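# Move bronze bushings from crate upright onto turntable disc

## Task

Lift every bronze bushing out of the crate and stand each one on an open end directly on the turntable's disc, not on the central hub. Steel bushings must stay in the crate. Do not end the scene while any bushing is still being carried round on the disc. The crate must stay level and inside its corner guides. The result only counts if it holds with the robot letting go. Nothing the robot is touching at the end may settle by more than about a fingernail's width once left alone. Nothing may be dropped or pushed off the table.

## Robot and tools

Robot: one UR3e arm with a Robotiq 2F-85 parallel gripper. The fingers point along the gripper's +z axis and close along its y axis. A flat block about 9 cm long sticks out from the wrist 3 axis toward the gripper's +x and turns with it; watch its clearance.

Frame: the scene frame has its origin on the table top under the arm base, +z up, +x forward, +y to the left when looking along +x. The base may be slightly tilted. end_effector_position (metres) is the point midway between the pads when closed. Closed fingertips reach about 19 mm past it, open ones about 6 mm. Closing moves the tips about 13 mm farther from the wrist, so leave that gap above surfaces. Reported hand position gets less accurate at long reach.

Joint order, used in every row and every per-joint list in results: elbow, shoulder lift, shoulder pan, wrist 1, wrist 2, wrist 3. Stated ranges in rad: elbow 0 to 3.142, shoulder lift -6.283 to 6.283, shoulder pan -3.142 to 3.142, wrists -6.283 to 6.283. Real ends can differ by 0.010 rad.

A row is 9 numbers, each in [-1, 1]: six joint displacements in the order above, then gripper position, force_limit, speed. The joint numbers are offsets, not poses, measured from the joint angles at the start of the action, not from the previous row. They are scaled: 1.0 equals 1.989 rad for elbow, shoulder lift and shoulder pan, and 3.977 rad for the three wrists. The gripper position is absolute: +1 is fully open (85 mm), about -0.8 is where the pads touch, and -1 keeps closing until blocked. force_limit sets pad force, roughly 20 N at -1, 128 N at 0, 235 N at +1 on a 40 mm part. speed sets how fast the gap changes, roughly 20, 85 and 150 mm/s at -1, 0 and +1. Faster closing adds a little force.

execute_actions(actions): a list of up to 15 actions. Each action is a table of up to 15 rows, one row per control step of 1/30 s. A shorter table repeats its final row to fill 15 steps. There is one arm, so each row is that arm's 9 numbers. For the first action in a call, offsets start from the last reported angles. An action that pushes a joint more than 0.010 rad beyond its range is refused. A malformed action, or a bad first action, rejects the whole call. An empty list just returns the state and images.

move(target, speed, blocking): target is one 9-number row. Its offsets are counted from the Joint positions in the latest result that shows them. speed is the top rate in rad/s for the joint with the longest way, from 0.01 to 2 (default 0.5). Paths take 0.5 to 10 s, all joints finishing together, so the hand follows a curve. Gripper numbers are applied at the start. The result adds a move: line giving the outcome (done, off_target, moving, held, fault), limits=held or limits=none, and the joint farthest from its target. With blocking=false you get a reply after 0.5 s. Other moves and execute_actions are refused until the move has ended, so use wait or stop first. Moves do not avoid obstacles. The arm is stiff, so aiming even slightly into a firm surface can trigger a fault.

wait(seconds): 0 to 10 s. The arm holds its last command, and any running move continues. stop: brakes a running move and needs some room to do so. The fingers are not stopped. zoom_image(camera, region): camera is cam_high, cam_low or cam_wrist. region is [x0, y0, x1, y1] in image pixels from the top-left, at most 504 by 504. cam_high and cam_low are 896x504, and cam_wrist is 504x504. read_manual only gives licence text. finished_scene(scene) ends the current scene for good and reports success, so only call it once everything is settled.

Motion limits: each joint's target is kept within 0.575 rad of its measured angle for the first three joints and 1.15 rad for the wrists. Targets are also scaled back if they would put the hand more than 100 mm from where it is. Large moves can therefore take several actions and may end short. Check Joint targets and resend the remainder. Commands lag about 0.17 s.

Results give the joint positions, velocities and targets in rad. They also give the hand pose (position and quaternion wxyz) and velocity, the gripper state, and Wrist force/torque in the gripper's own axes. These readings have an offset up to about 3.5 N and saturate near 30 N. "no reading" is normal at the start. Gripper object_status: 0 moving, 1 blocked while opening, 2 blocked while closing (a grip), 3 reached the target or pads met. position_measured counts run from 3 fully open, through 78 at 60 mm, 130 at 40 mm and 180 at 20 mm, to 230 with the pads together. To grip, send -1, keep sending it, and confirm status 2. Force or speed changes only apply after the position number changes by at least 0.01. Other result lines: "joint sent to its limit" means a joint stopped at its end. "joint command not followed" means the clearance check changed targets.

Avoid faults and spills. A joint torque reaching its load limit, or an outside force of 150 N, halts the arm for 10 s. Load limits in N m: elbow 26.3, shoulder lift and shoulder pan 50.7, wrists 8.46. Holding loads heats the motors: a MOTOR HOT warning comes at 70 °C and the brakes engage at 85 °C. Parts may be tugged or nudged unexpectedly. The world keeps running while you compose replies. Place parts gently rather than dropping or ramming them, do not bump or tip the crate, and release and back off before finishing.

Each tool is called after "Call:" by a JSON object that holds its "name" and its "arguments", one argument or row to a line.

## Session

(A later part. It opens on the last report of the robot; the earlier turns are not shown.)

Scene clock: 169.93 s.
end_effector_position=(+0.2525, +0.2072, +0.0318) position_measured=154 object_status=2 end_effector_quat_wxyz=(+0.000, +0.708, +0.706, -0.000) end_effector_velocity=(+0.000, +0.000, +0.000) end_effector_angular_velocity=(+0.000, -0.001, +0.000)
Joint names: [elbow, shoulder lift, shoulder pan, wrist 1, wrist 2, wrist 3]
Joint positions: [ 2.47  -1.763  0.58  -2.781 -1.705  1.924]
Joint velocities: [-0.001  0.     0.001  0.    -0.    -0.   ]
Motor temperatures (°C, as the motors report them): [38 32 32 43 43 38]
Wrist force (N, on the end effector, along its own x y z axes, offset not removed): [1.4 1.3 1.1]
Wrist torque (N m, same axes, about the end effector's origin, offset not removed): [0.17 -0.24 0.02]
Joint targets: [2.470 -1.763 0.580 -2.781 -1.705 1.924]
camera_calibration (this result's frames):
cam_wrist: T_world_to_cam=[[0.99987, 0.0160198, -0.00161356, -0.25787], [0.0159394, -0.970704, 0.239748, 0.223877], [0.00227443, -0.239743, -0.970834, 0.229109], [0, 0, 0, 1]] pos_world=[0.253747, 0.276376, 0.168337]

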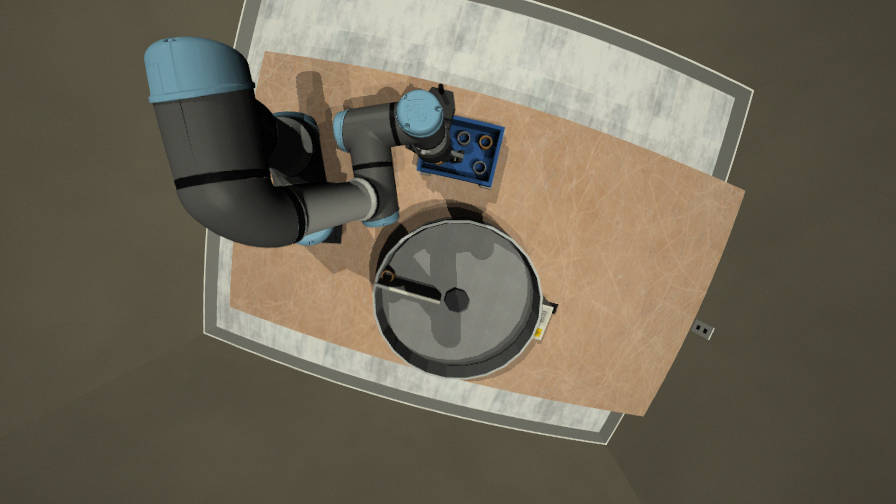

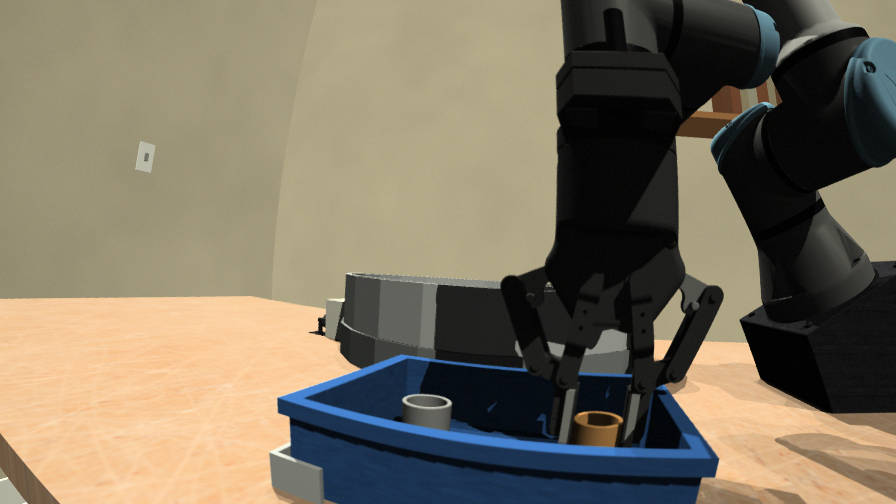

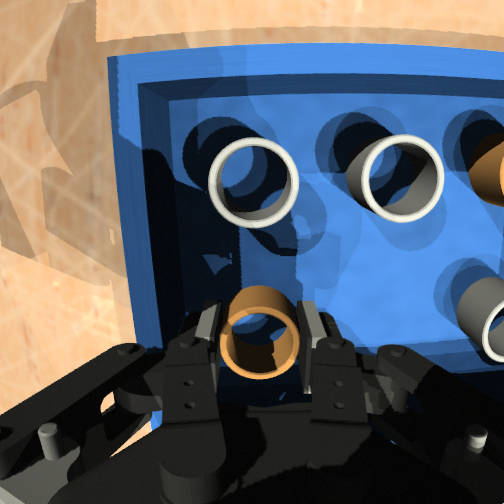

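Call:
{"name": "move", "arguments": {
  "target": [-0.055,-0.118,0.0153,0.088,-0.0036,0.0065,-1,-0.5,0],
  "speed": 0.3
}}

Call:
{"name": "move", "arguments": {
  "target": [-0.123,-0.099,0.0459,0.1144,-0.0108,0.02,-1,-0.5,0],
  "speed": 0.7
}}

Call:
{"name": "move", "arguments": {
  "target": [-0.1906,0.03,-0.6811,0.1228,0.1535,-0.0631,-1,-0.5,0],
  "speed": 1
}}

Call:
{"name": "move", "arguments": {
  "target": [0.1475,0.0898,0.0912,-0.1361,-0.016,0,-1,-0.5,0],
  "speed": 0.4
}}

Scene clock: 178.63 s.
end_effector_position=(+0.2556, +0.2069, +0.0815) position_measured=154 object_status=2 end_effector_quat_wxyz=(-0.000, +0.707, +0.707, -0.001) end_effector_velocity=(+0.001, -0.000, +0.001) end_effector_angular_velocity=(-0.000, -0.001, -0.001)
Joint names: [elbow, shoulder lift, shoulder pan, wrist 1, wrist 2, wrist 3]
Joint positions: [ 2.361 -1.998  0.61  -2.432 -1.719  1.95 ]
Joint velocities: [-0.002 -0.002 -0.     0.002 -0.     0.   ]
Motor temperatures (°C, as the motors report them): [38 32 32 43 43 38]
Wrist force (N, on the end effector, along its own x y z axes, offset not removed): [1.5 1.2 0.2]
Wrist torque (N m, same axes, about the end effector's origin, offset not removed): [0.15 -0.30 -0.02]
Joint targets: [2.361 -1.998 0.610 -2.431 -1.719 1.950]
move: done; limits=none; farthest joint: the wrist 1, 0.001 radians from its target (0.350 radians at the start)
camera_calibration (this result's frames):
cam_wrist: T_world_to_cam=[[0.999841, 0.0174273, -0.00374621, -0.260985], [0.0178169, -0.97056, 0.240198, 0.2111], [0.000550073, -0.240227, -0.970717, 0.277814], [0, 0, 0, 1]] pos_world=[0.257029, 0.276172, 0.217996]

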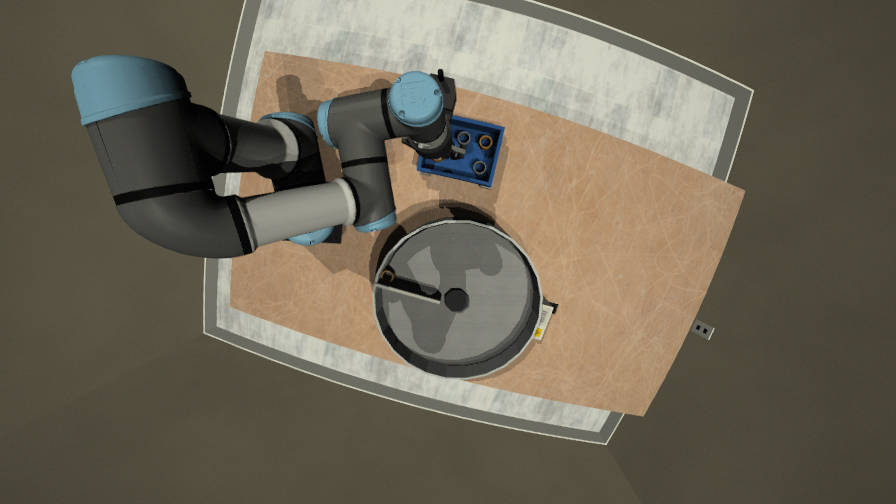

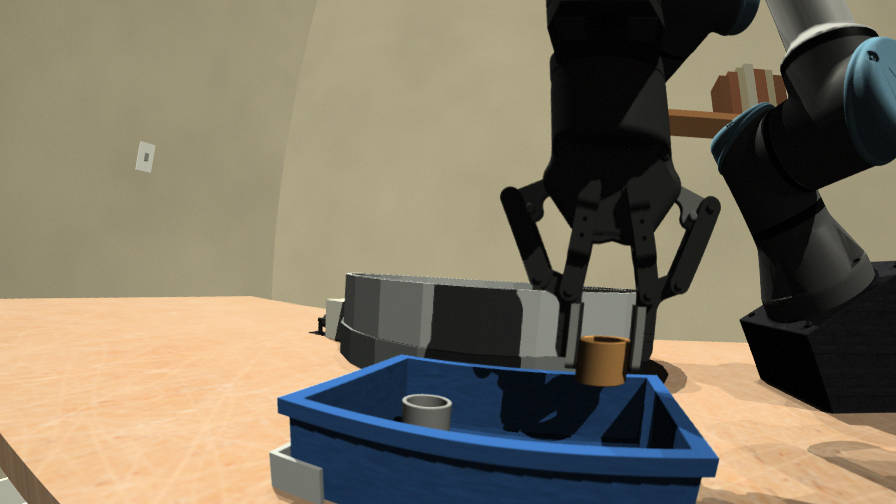

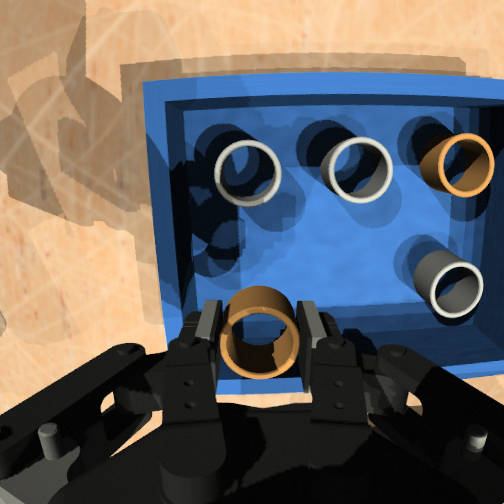

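Scene clock: 180.00 s.
end_effector_position=(+0.2525, +0.2069, +0.1609) position_measured=154 object_status=2 end_effector_quat_wxyz=(-0.000, +0.707, +0.708, -0.001) end_effector_velocity=(-0.000, -0.000, +0.000) end_effector_angular_velocity=(-0.001, +0.000, +0.000)
Joint names: [elbow, shoulder lift, shoulder pan, wrist 1, wrist 2, wrist 3]
Joint positions: [ 2.116 -2.195  0.702 -1.977 -1.762  2.029]
Joint velocities: [-0.001 -0.001  0.     0.002 -0.001  0.   ]
Motor temperatures (°C, as the motors report them): [38 32 32 43 43 38]
Wrist force (N, on the end effector, along its own x y z axes, offset not removed): [0.5 2.1 -0.1]
Wrist torque (N m, same axes, about the end effector's origin, offset not removed): [0.26 -0.09 -0.01]
Joint targets: [2.116 -2.195 0.702 -1.977 -1.762 2.029]
move: done; limits=none; farthest joint: the shoulder pan, 0.000 radians from its target (0.091 radians at the start)
camera_calibration (this result's frames):
cam_wrist: T_world_to_cam=[[0.999804, 0.0194976, -0.0035574, -0.258035], [0.0197815, -0.97057, 0.240005, 0.191589], [0.00122682, -0.240029, -0.970765, 0.35466], [0, 0, 0, 1]] pos_world=[0.253759, 0.276111, 0.297391]

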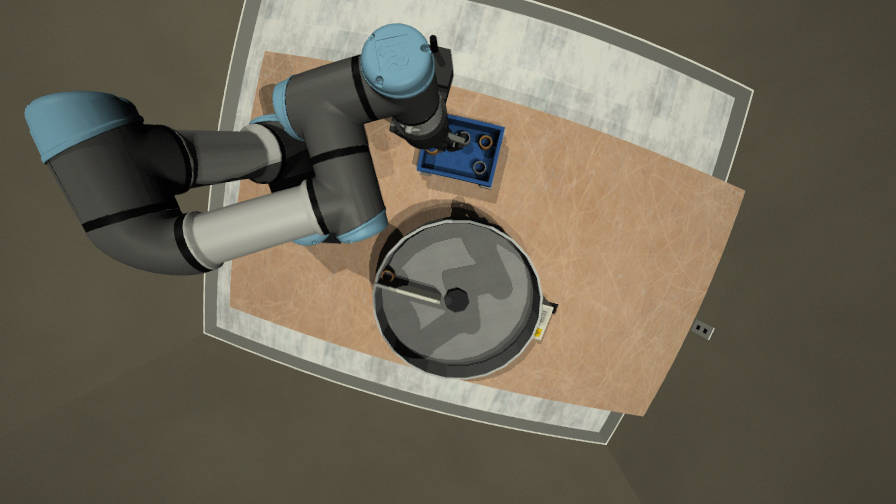

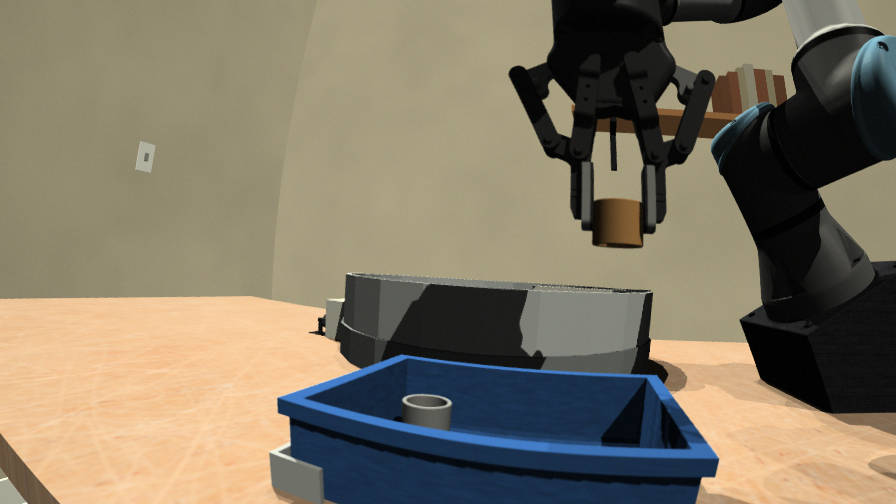

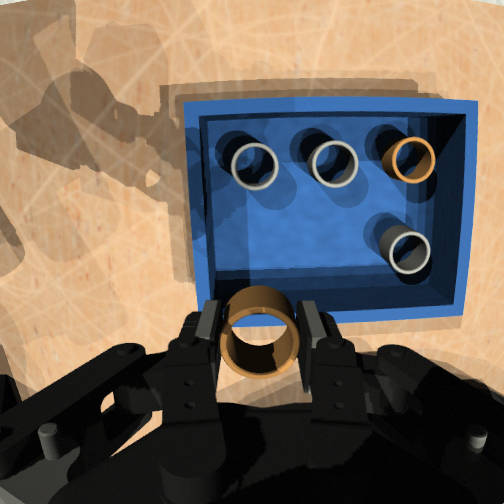

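Scene clock: 182.13 s.
end_effector_position=(+0.4007, -0.0000, +0.1604) position_measured=154 object_status=2 end_effector_quat_wxyz=(-0.000, +0.958, +0.288, -0.000) end_effector_velocity=(+0.000, -0.000, +0.000) end_effector_angular_velocity=(-0.001, -0.001, -0.001)
Joint names: [elbow, shoulder lift, shoulder pan, wrist 1, wrist 2, wrist 3]
Joint positions: [ 1.737 -2.135 -0.653 -1.488 -1.151  1.778]
Joint velocities: [-0.001 -0.    -0.002  0.001  0.001 -0.   ]
Motor temperatures (°C, as the motors report them): [38 32 32 43 43 38]
Wrist force (N, on the end effector, along its own x y z axes, offset not removed): [-0.1 2.4 0.6]
Wrist torque (N m, same axes, about the end effector's origin, offset not removed): [0.38 0.01 0.01]
Joint targets: [1.737 -2.135 -0.653 -1.488 -1.151 1.778]
move: done; limits=none; farthest joint: the shoulder pan, 0.000 radians from its target (1.354 radians at the start)
camera_calibration (this result's frames):
cam_wrist: T_world_to_cam=[[0.565947, -0.824437, -0.00261081, -0.228485], [-0.800161, -0.550039, 0.239165, 0.316623], [-0.198613, -0.133266, -0.970975, 0.384485], [0, 0, 0, 1]] pos_world=[0.459023, 0.0370215, 0.297004]

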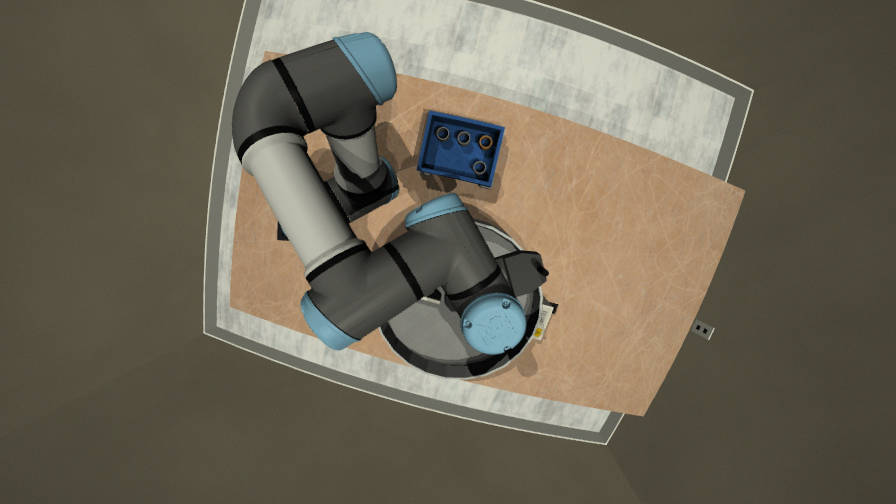

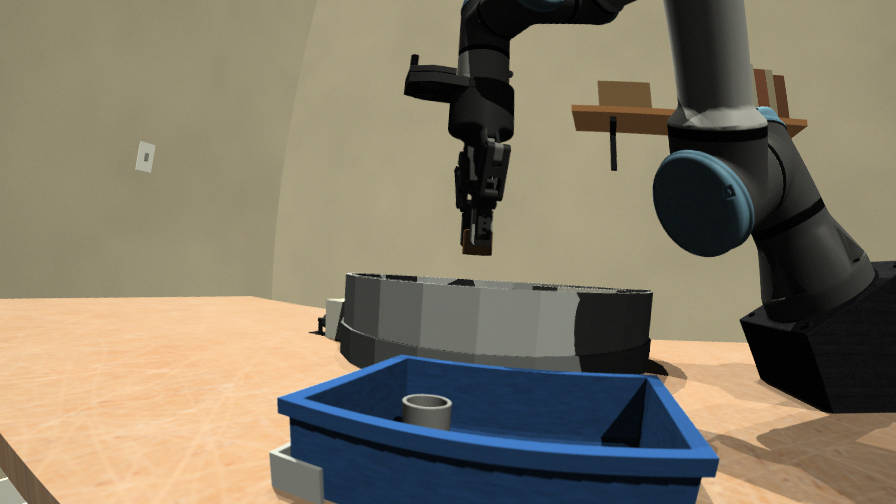

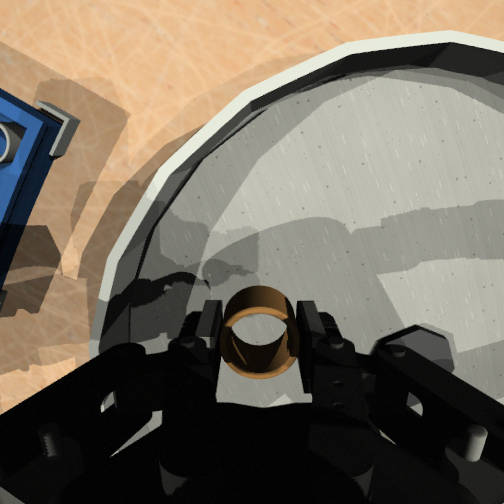

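Scene clock: 184.10 s.
end_effector_position=(+0.4014, -0.0018, +0.0760) position_measured=154 object_status=2 end_effector_quat_wxyz=(-0.000, +0.927, +0.374, -0.001) end_effector_velocity=(-0.001, -0.000, -0.001) end_effector_angular_velocity=(+0.001, +0.001, -0.001)
Joint names: [elbow, shoulder lift, shoulder pan, wrist 1, wrist 2, wrist 3]
Joint positions: [ 2.031 -1.957 -0.471 -2.03  -1.215  1.778]
Joint velocities: [ 0.003  0.001 -0.    -0.002  0.    -0.   ]
Motor temperatures (°C, as the motors report them): [38 32 32 43 43 38]
Wrist force (N, on the end effector, along its own x y z axes, offset not removed): [-0.9 -0.3 -30.0]
Wrist torque (N m, same axes, about the end effector's origin, offset not removed): [0.23 -0.28 -0.02]
Joint targets: [2.031 -1.956 -0.471 -2.030 -1.215 1.778]
move: done; limits=none; farthest joint: the shoulder pan, 0.000 radians from its target (0.181 radians at the start)
camera_calibration (this result's frames):
cam_wrist: T_world_to_cam=[[0.707142, -0.707066, -0.00274738, -0.28702], [-0.685884, -0.686892, 0.240296, 0.290142], [-0.171792, -0.168039, -0.970696, 0.291573], [0, 0, 0, 1]] pos_world=[0.452058, 0.0453502, 0.21252]

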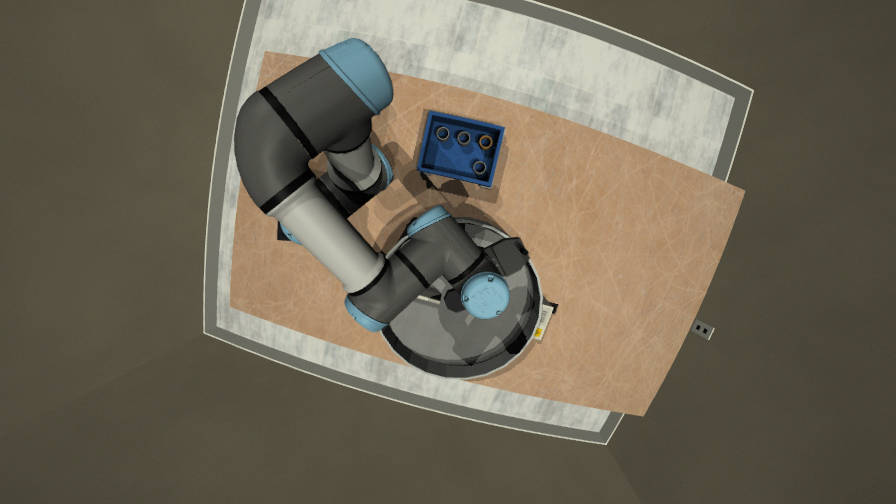

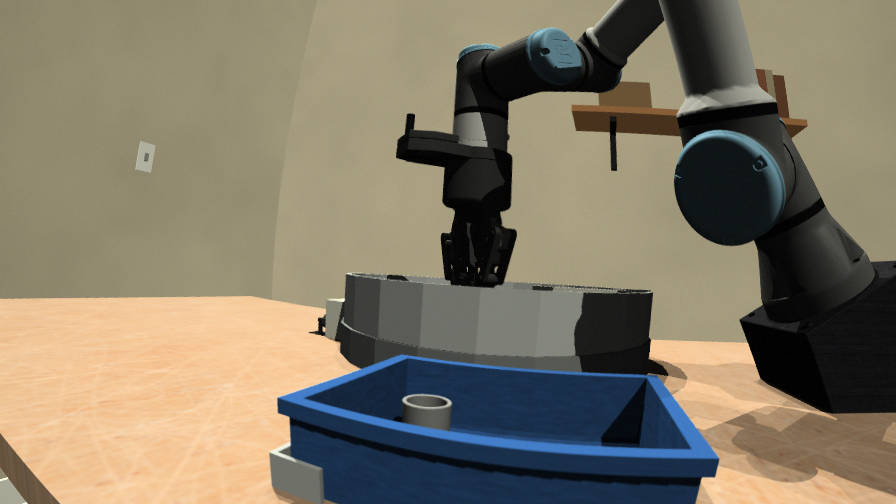

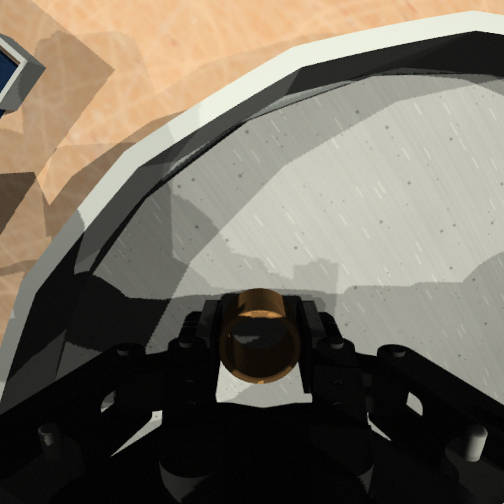

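Call:
{"name": "execute_actions", "arguments": {
  "actions": [
    [[0,0,0,0,0,0,0.2,0,0]],
    [[0,0,0,0,0,0,0.2,0,0]]
  ]
}}

Call:
{"name": "move", "arguments": {
  "target": [-0.1475,-0.0898,-0.0912,0.1361,0.016,0,0,0,0],
  "speed": 0.8
}}

Call:
{"name": "move", "arguments": {
  "target": [-0.0995,0.2338,0.7079,-0.1073,-0.1595,0.0755,0,0,0],
  "speed": 1.2
}}

Call:
{"name": "move", "arguments": {
  "target": [0.104,0.0656,-0.0292,-0.0875,0.0067,-0.0133,0,0,0],
  "speed": 0.6
}}

Scene clock: 197.53 s.
end_effector_position=(+0.4014, -0.0018, +0.0760) position_measured=104 object_status=3 end_effector_quat_wxyz=(-0.000, +0.927, +0.374, -0.001) end_effector_velocity=(-0.000, -0.000, -0.000) end_effector_angular_velocity=(+0.000, +0.001, -0.001)
Joint names: [elbow, shoulder lift, shoulder pan, wrist 1, wrist 2, wrist 3]
Joint positions: [ 2.031 -1.956 -0.471 -2.03  -1.215  1.778]
Joint velocities: [ 0.001 -0.    -0.    -0.    -0.     0.   ]
Motor temperatures (°C, as the motors report them): [38 32 32 43 43 38]
Wrist force (N, on the end effector, along its own x y z axes, offset not removed): [0.2 2.0 0.1]
Wrist torque (N m, same axes, about the end effector's origin, offset not removed): [0.26 -0.03 0.03]
Joint targets: [2.031 -1.956 -0.471 -2.030 -1.215 1.778]
camera_calibration (this result's frames):
cam_wrist: T_world_to_cam=[[0.707131, -0.707077, -0.00287747, -0.286982], [-0.685867, -0.686898, 0.240327, 0.290133], [-0.171906, -0.167969, -0.970688, 0.291584], [0, 0, 0, 1]] pos_world=[0.452052, 0.0453507, 0.212484]

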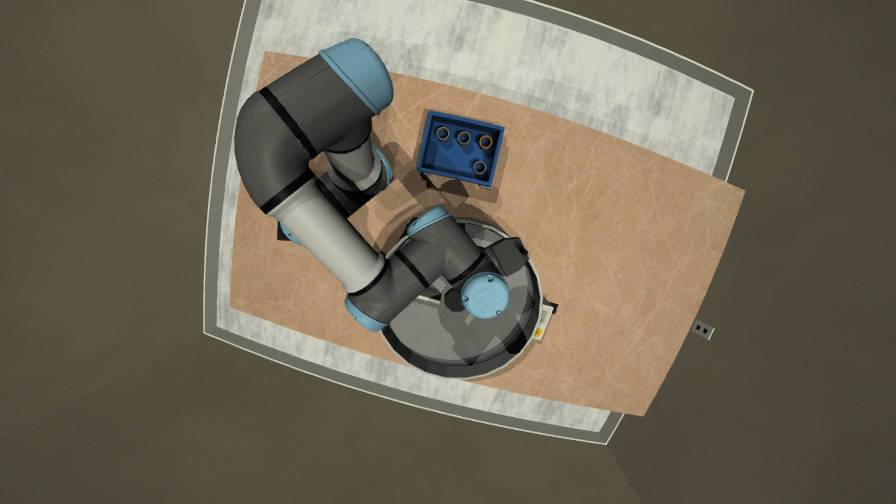

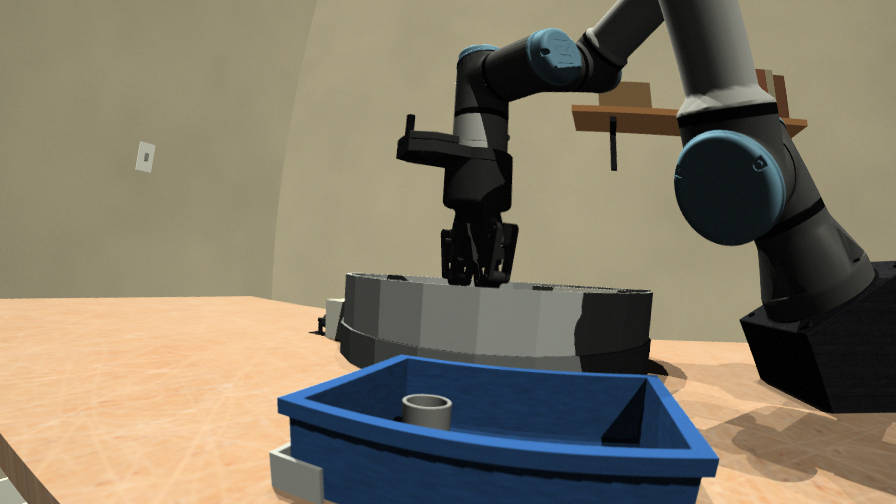

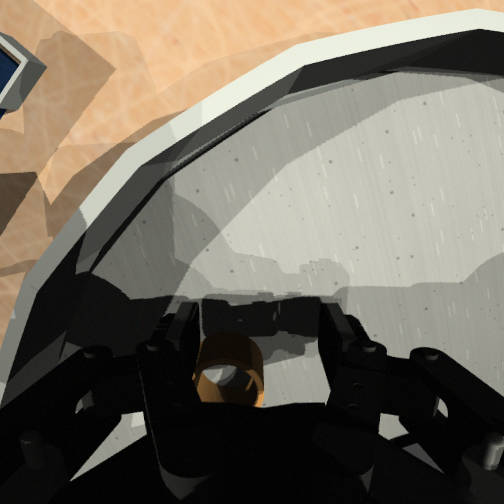

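Scene clock: 198.97 s.
end_effector_position=(+0.4007, -0.0000, +0.1604) position_measured=128 object_status=3 end_effector_quat_wxyz=(-0.000, +0.958, +0.288, -0.000) end_effector_velocity=(-0.000, +0.000, +0.000) end_effector_angular_velocity=(+0.001, +0.000, -0.001)
Joint names: [elbow, shoulder lift, shoulder pan, wrist 1, wrist 2, wrist 3]
Joint positions: [ 1.737 -2.135 -0.653 -1.488 -1.151  1.778]
Joint velocities: [-0.    -0.001 -0.     0.002  0.     0.   ]
Motor temperatures (°C, as the motors report them): [38 32 32 43 43 38]
Wrist force (N, on the end effector, along its own x y z axes, offset not removed): [1.5 1.9 0.1]
Wrist torque (N m, same axes, about the end effector's origin, offset not removed): [0.27 -0.27 0.00]
Joint targets: [1.737 -2.135 -0.653 -1.488 -1.151 1.778]
move: done; limits=none; farthest joint: the shoulder pan, 0.000 radians from its target (0.181 radians at the start)
camera_calibration (this result's frames):
cam_wrist: T_world_to_cam=[[0.565967, -0.824424, -0.00266632, -0.228477], [-0.800136, -0.550067, 0.239185, 0.316611], [-0.198657, -0.133238, -0.97097, 0.384491], [0, 0, 0, 1]] pos_world=[0.459024, 0.0370241, 0.296991]

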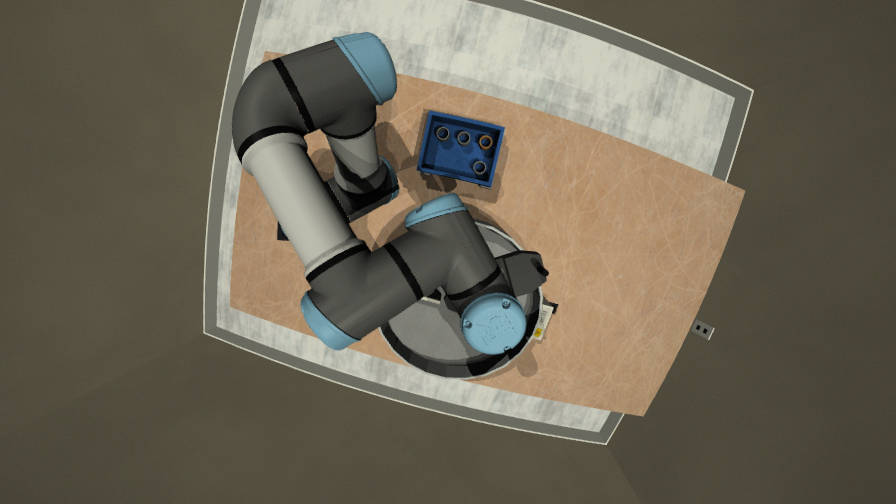

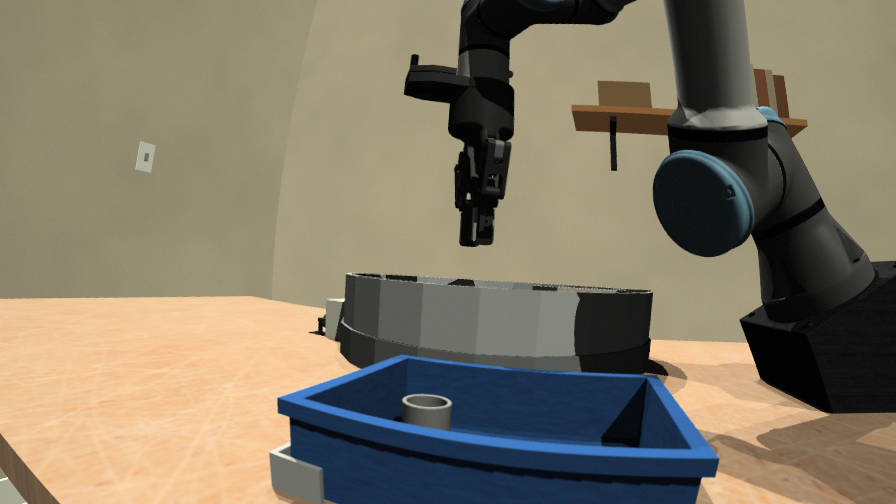

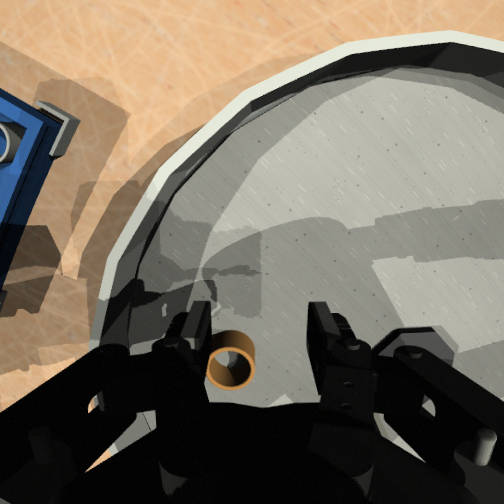

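Scene clock: 200.97 s.
end_effector_position=(+0.3565, +0.2743, +0.1608) position_measured=128 object_status=3 end_effector_quat_wxyz=(-0.000, +0.707, +0.707, -0.001) end_effector_velocity=(-0.000, +0.000, +0.000) end_effector_angular_velocity=(+0.000, -0.001, +0.001)
Joint names: [elbow, shoulder lift, shoulder pan, wrist 1, wrist 2, wrist 3]
Joint positions: [ 1.54  -1.67   0.755 -1.915 -1.786  2.078]
Joint velocities: [-0.     0.001  0.002 -0.001 -0.001  0.   ]
Motor temperatures (°C, as the motors report them): [38 32 32 43 43 38]
Wrist force (N, on the end effector, along its own x y z axes, offset not removed): [0.0 1.6 -0.3]
Wrist torque (N m, same axes, about the end effector's origin, offset not removed): [0.27 -0.03 0.01]
Joint targets: [1.540 -1.670 0.755 -1.915 -1.786 2.079]
move: done; limits=none; farthest joint: the shoulder pan, 0.000 radians from its target (1.407 radians at the start)
camera_calibration (this result's frames):
cam_wrist: T_world_to_cam=[[0.999824, 0.0184232, -0.00357098, -0.362984], [0.0187425, -0.970782, 0.239228, 0.255486], [0.000940716, -0.239253, -0.970957, 0.370584], [0, 0, 0, 1]] pos_world=[0.357783, 0.343372, 0.297406]

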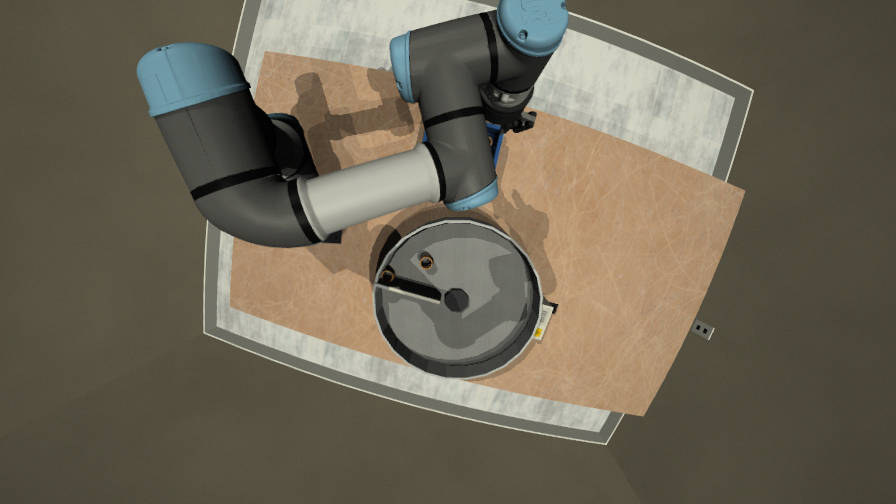

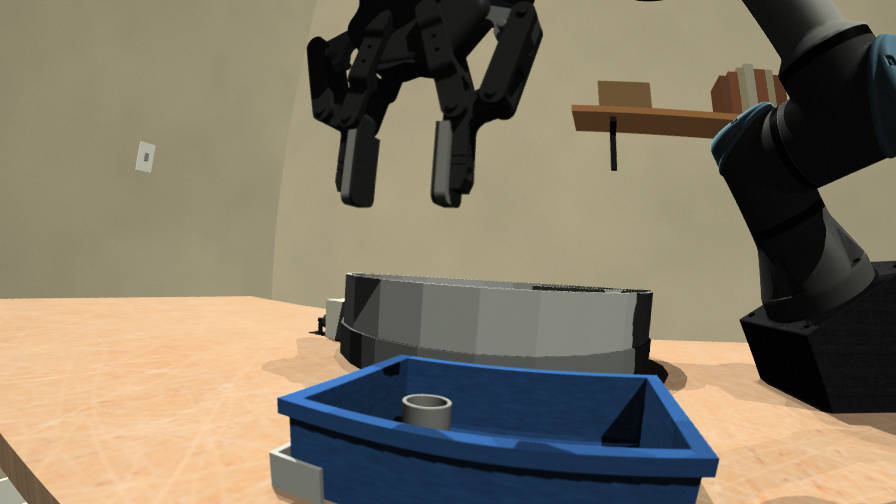

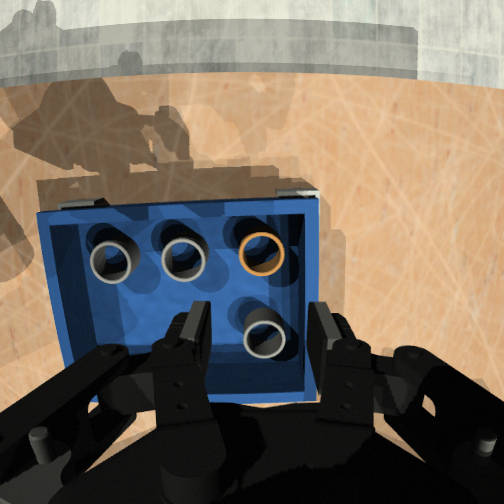

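Scene clock: 202.23 s.
end_effector_position=(+0.3564, +0.2741, +0.0808) position_measured=128 object_status=3 end_effector_quat_wxyz=(-0.000, +0.707, +0.707, -0.001) end_effector_velocity=(-0.001, +0.000, -0.001) end_effector_angular_velocity=(-0.000, +0.001, +0.001)
Joint names: [elbow, shoulder lift, shoulder pan, wrist 1, wrist 2, wrist 3]
Joint positions: [ 1.746 -1.54   0.697 -2.263 -1.759  2.026]
Joint velocities: [ 0.002  0.001  0.001 -0.003 -0.    -0.   ]
Motor temperatures (°C, as the motors report them): [38 32 32 43 43 38]
Wrist force (N, on the end effector, along its own x y z axes, offset not removed): [1.1 1.6 -0.1]
Wrist torque (N m, same axes, about the end effector's origin, offset not removed): [0.17 -0.19 0.04]
Joint targets: [1.746 -1.540 0.697 -2.263 -1.759 2.026]
move: done; limits=none; farthest joint: the elbow, 0.001 radians from its target (0.207 radians at the start)
camera_calibration (this result's frames):
cam_wrist: T_world_to_cam=[[0.999819, 0.0187134, -0.0032922, -0.363283], [0.0189575, -0.970763, 0.239291, 0.274416], [0.001282, -0.23931, -0.970942, 0.292733], [0, 0, 0, 1]] pos_world=[0.35764, 0.343245, 0.217366]

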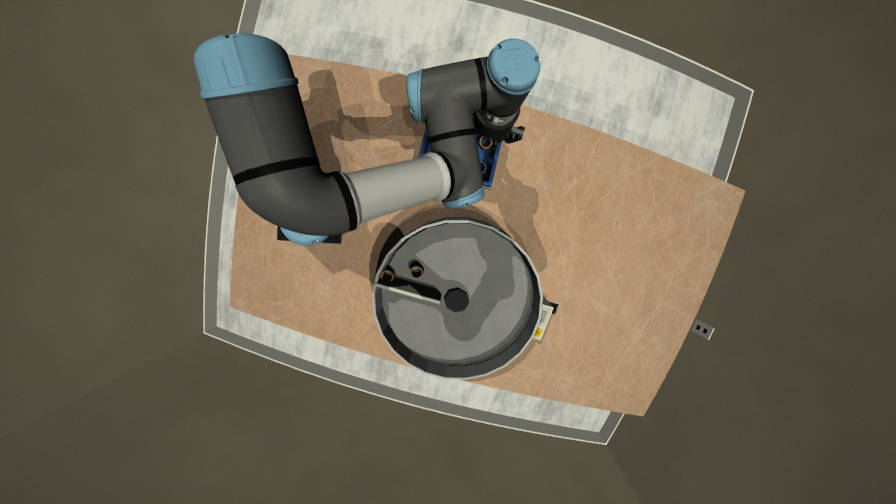

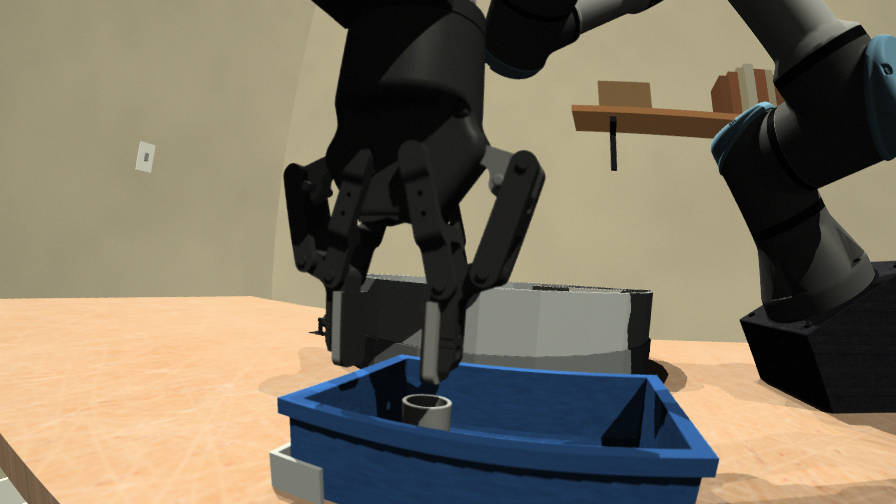

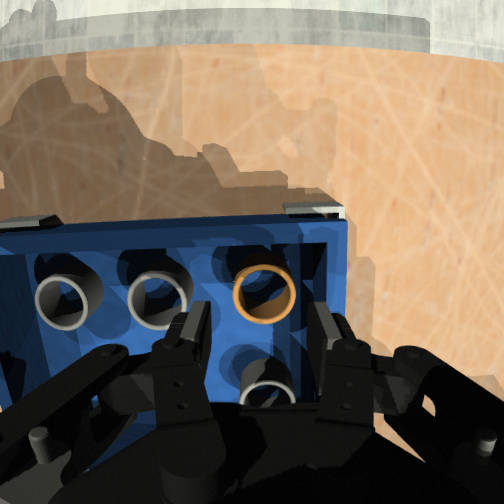

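Call:
{"name": "move", "arguments": {
  "target": [0.0169,0.0326,-0.0074,-0.0254,0.0017,-0.0033,0,0,0],
  "speed": 0.1
}}

Scene clock: 217.37 s.
end_effector_position=(+0.3604, +0.2752, +0.0590) position_measured=128 object_status=3 end_effector_quat_wxyz=(+0.002, +0.708, +0.707, +0.004) end_effector_velocity=(+0.001, +0.000, +0.000) end_effector_angular_velocity=(+0.001, -0.001, -0.001)
Joint names: [elbow, shoulder lift, shoulder pan, wrist 1, wrist 2, wrist 3]
Joint positions: [ 1.776 -1.48   0.683 -2.366 -1.754  2.013]
Joint velocities: [-0.001 -0.    -0.001  0.     0.     0.   ]
Motor temperatures (°C, as the motors report them): [38 32 32 43 43 38]
Wrist force (N, on the end effector, along its own x y z axes, offset not removed): [-9.1 -2.1 -30.0]
Wrist torque (N m, same axes, about the end effector's origin, offset not removed): [-1.41 -0.29 0.30]
Joint targets: [1.778 -1.478 0.683 -2.363 -1.753 2.013]
TORQUE FAULT: the external load on the wrist 1 reached its load limit, and the arm stopped for 10 seconds. That time counts as 20 of the actions that you can send in this scene. The arm's remaining commands of this call were not run. The arm holds where it stopped, with its grip as last carried out, and accepts commands again: back off and push less far. The arm stops again, at the same cost, whenever a joint's load reaches its limit.
move: fault; limits=none; farthest joint: the shoulder lift, 0.005 radians from its target (0.064 radians at the start)
camera_calibration (this result's frames):
cam_wrist: T_world_to_cam=[[0.999832, 0.0167575, 0.00738529, -0.36746], [0.0145331, -0.971459, 0.236762, 0.282554], [0.0111421, -0.236615, -0.971539, 0.267554], [0, 0, 0, 1]] pos_world=[0.360311, 0.343955, 0.195755]

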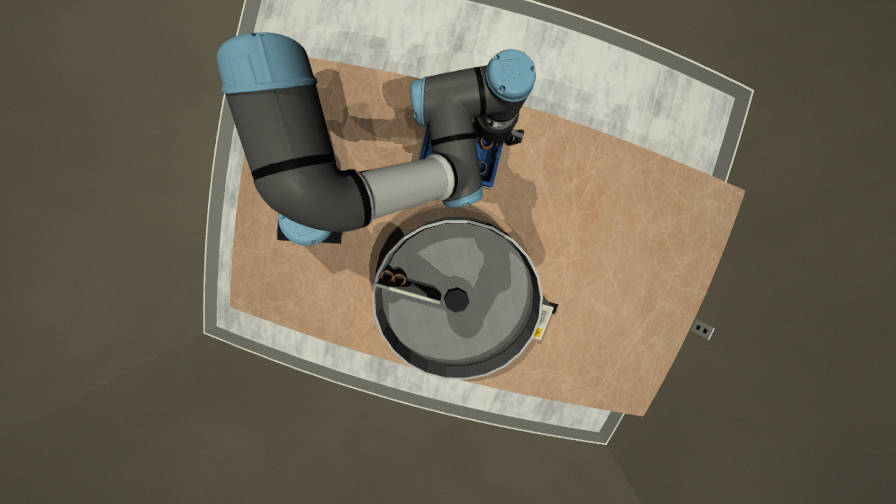

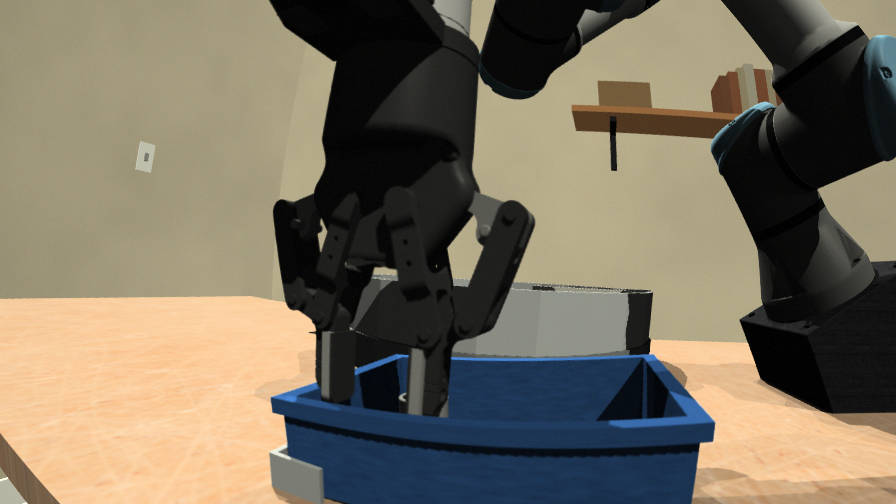

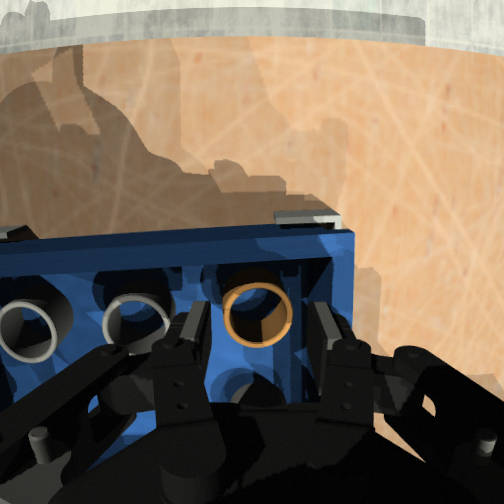

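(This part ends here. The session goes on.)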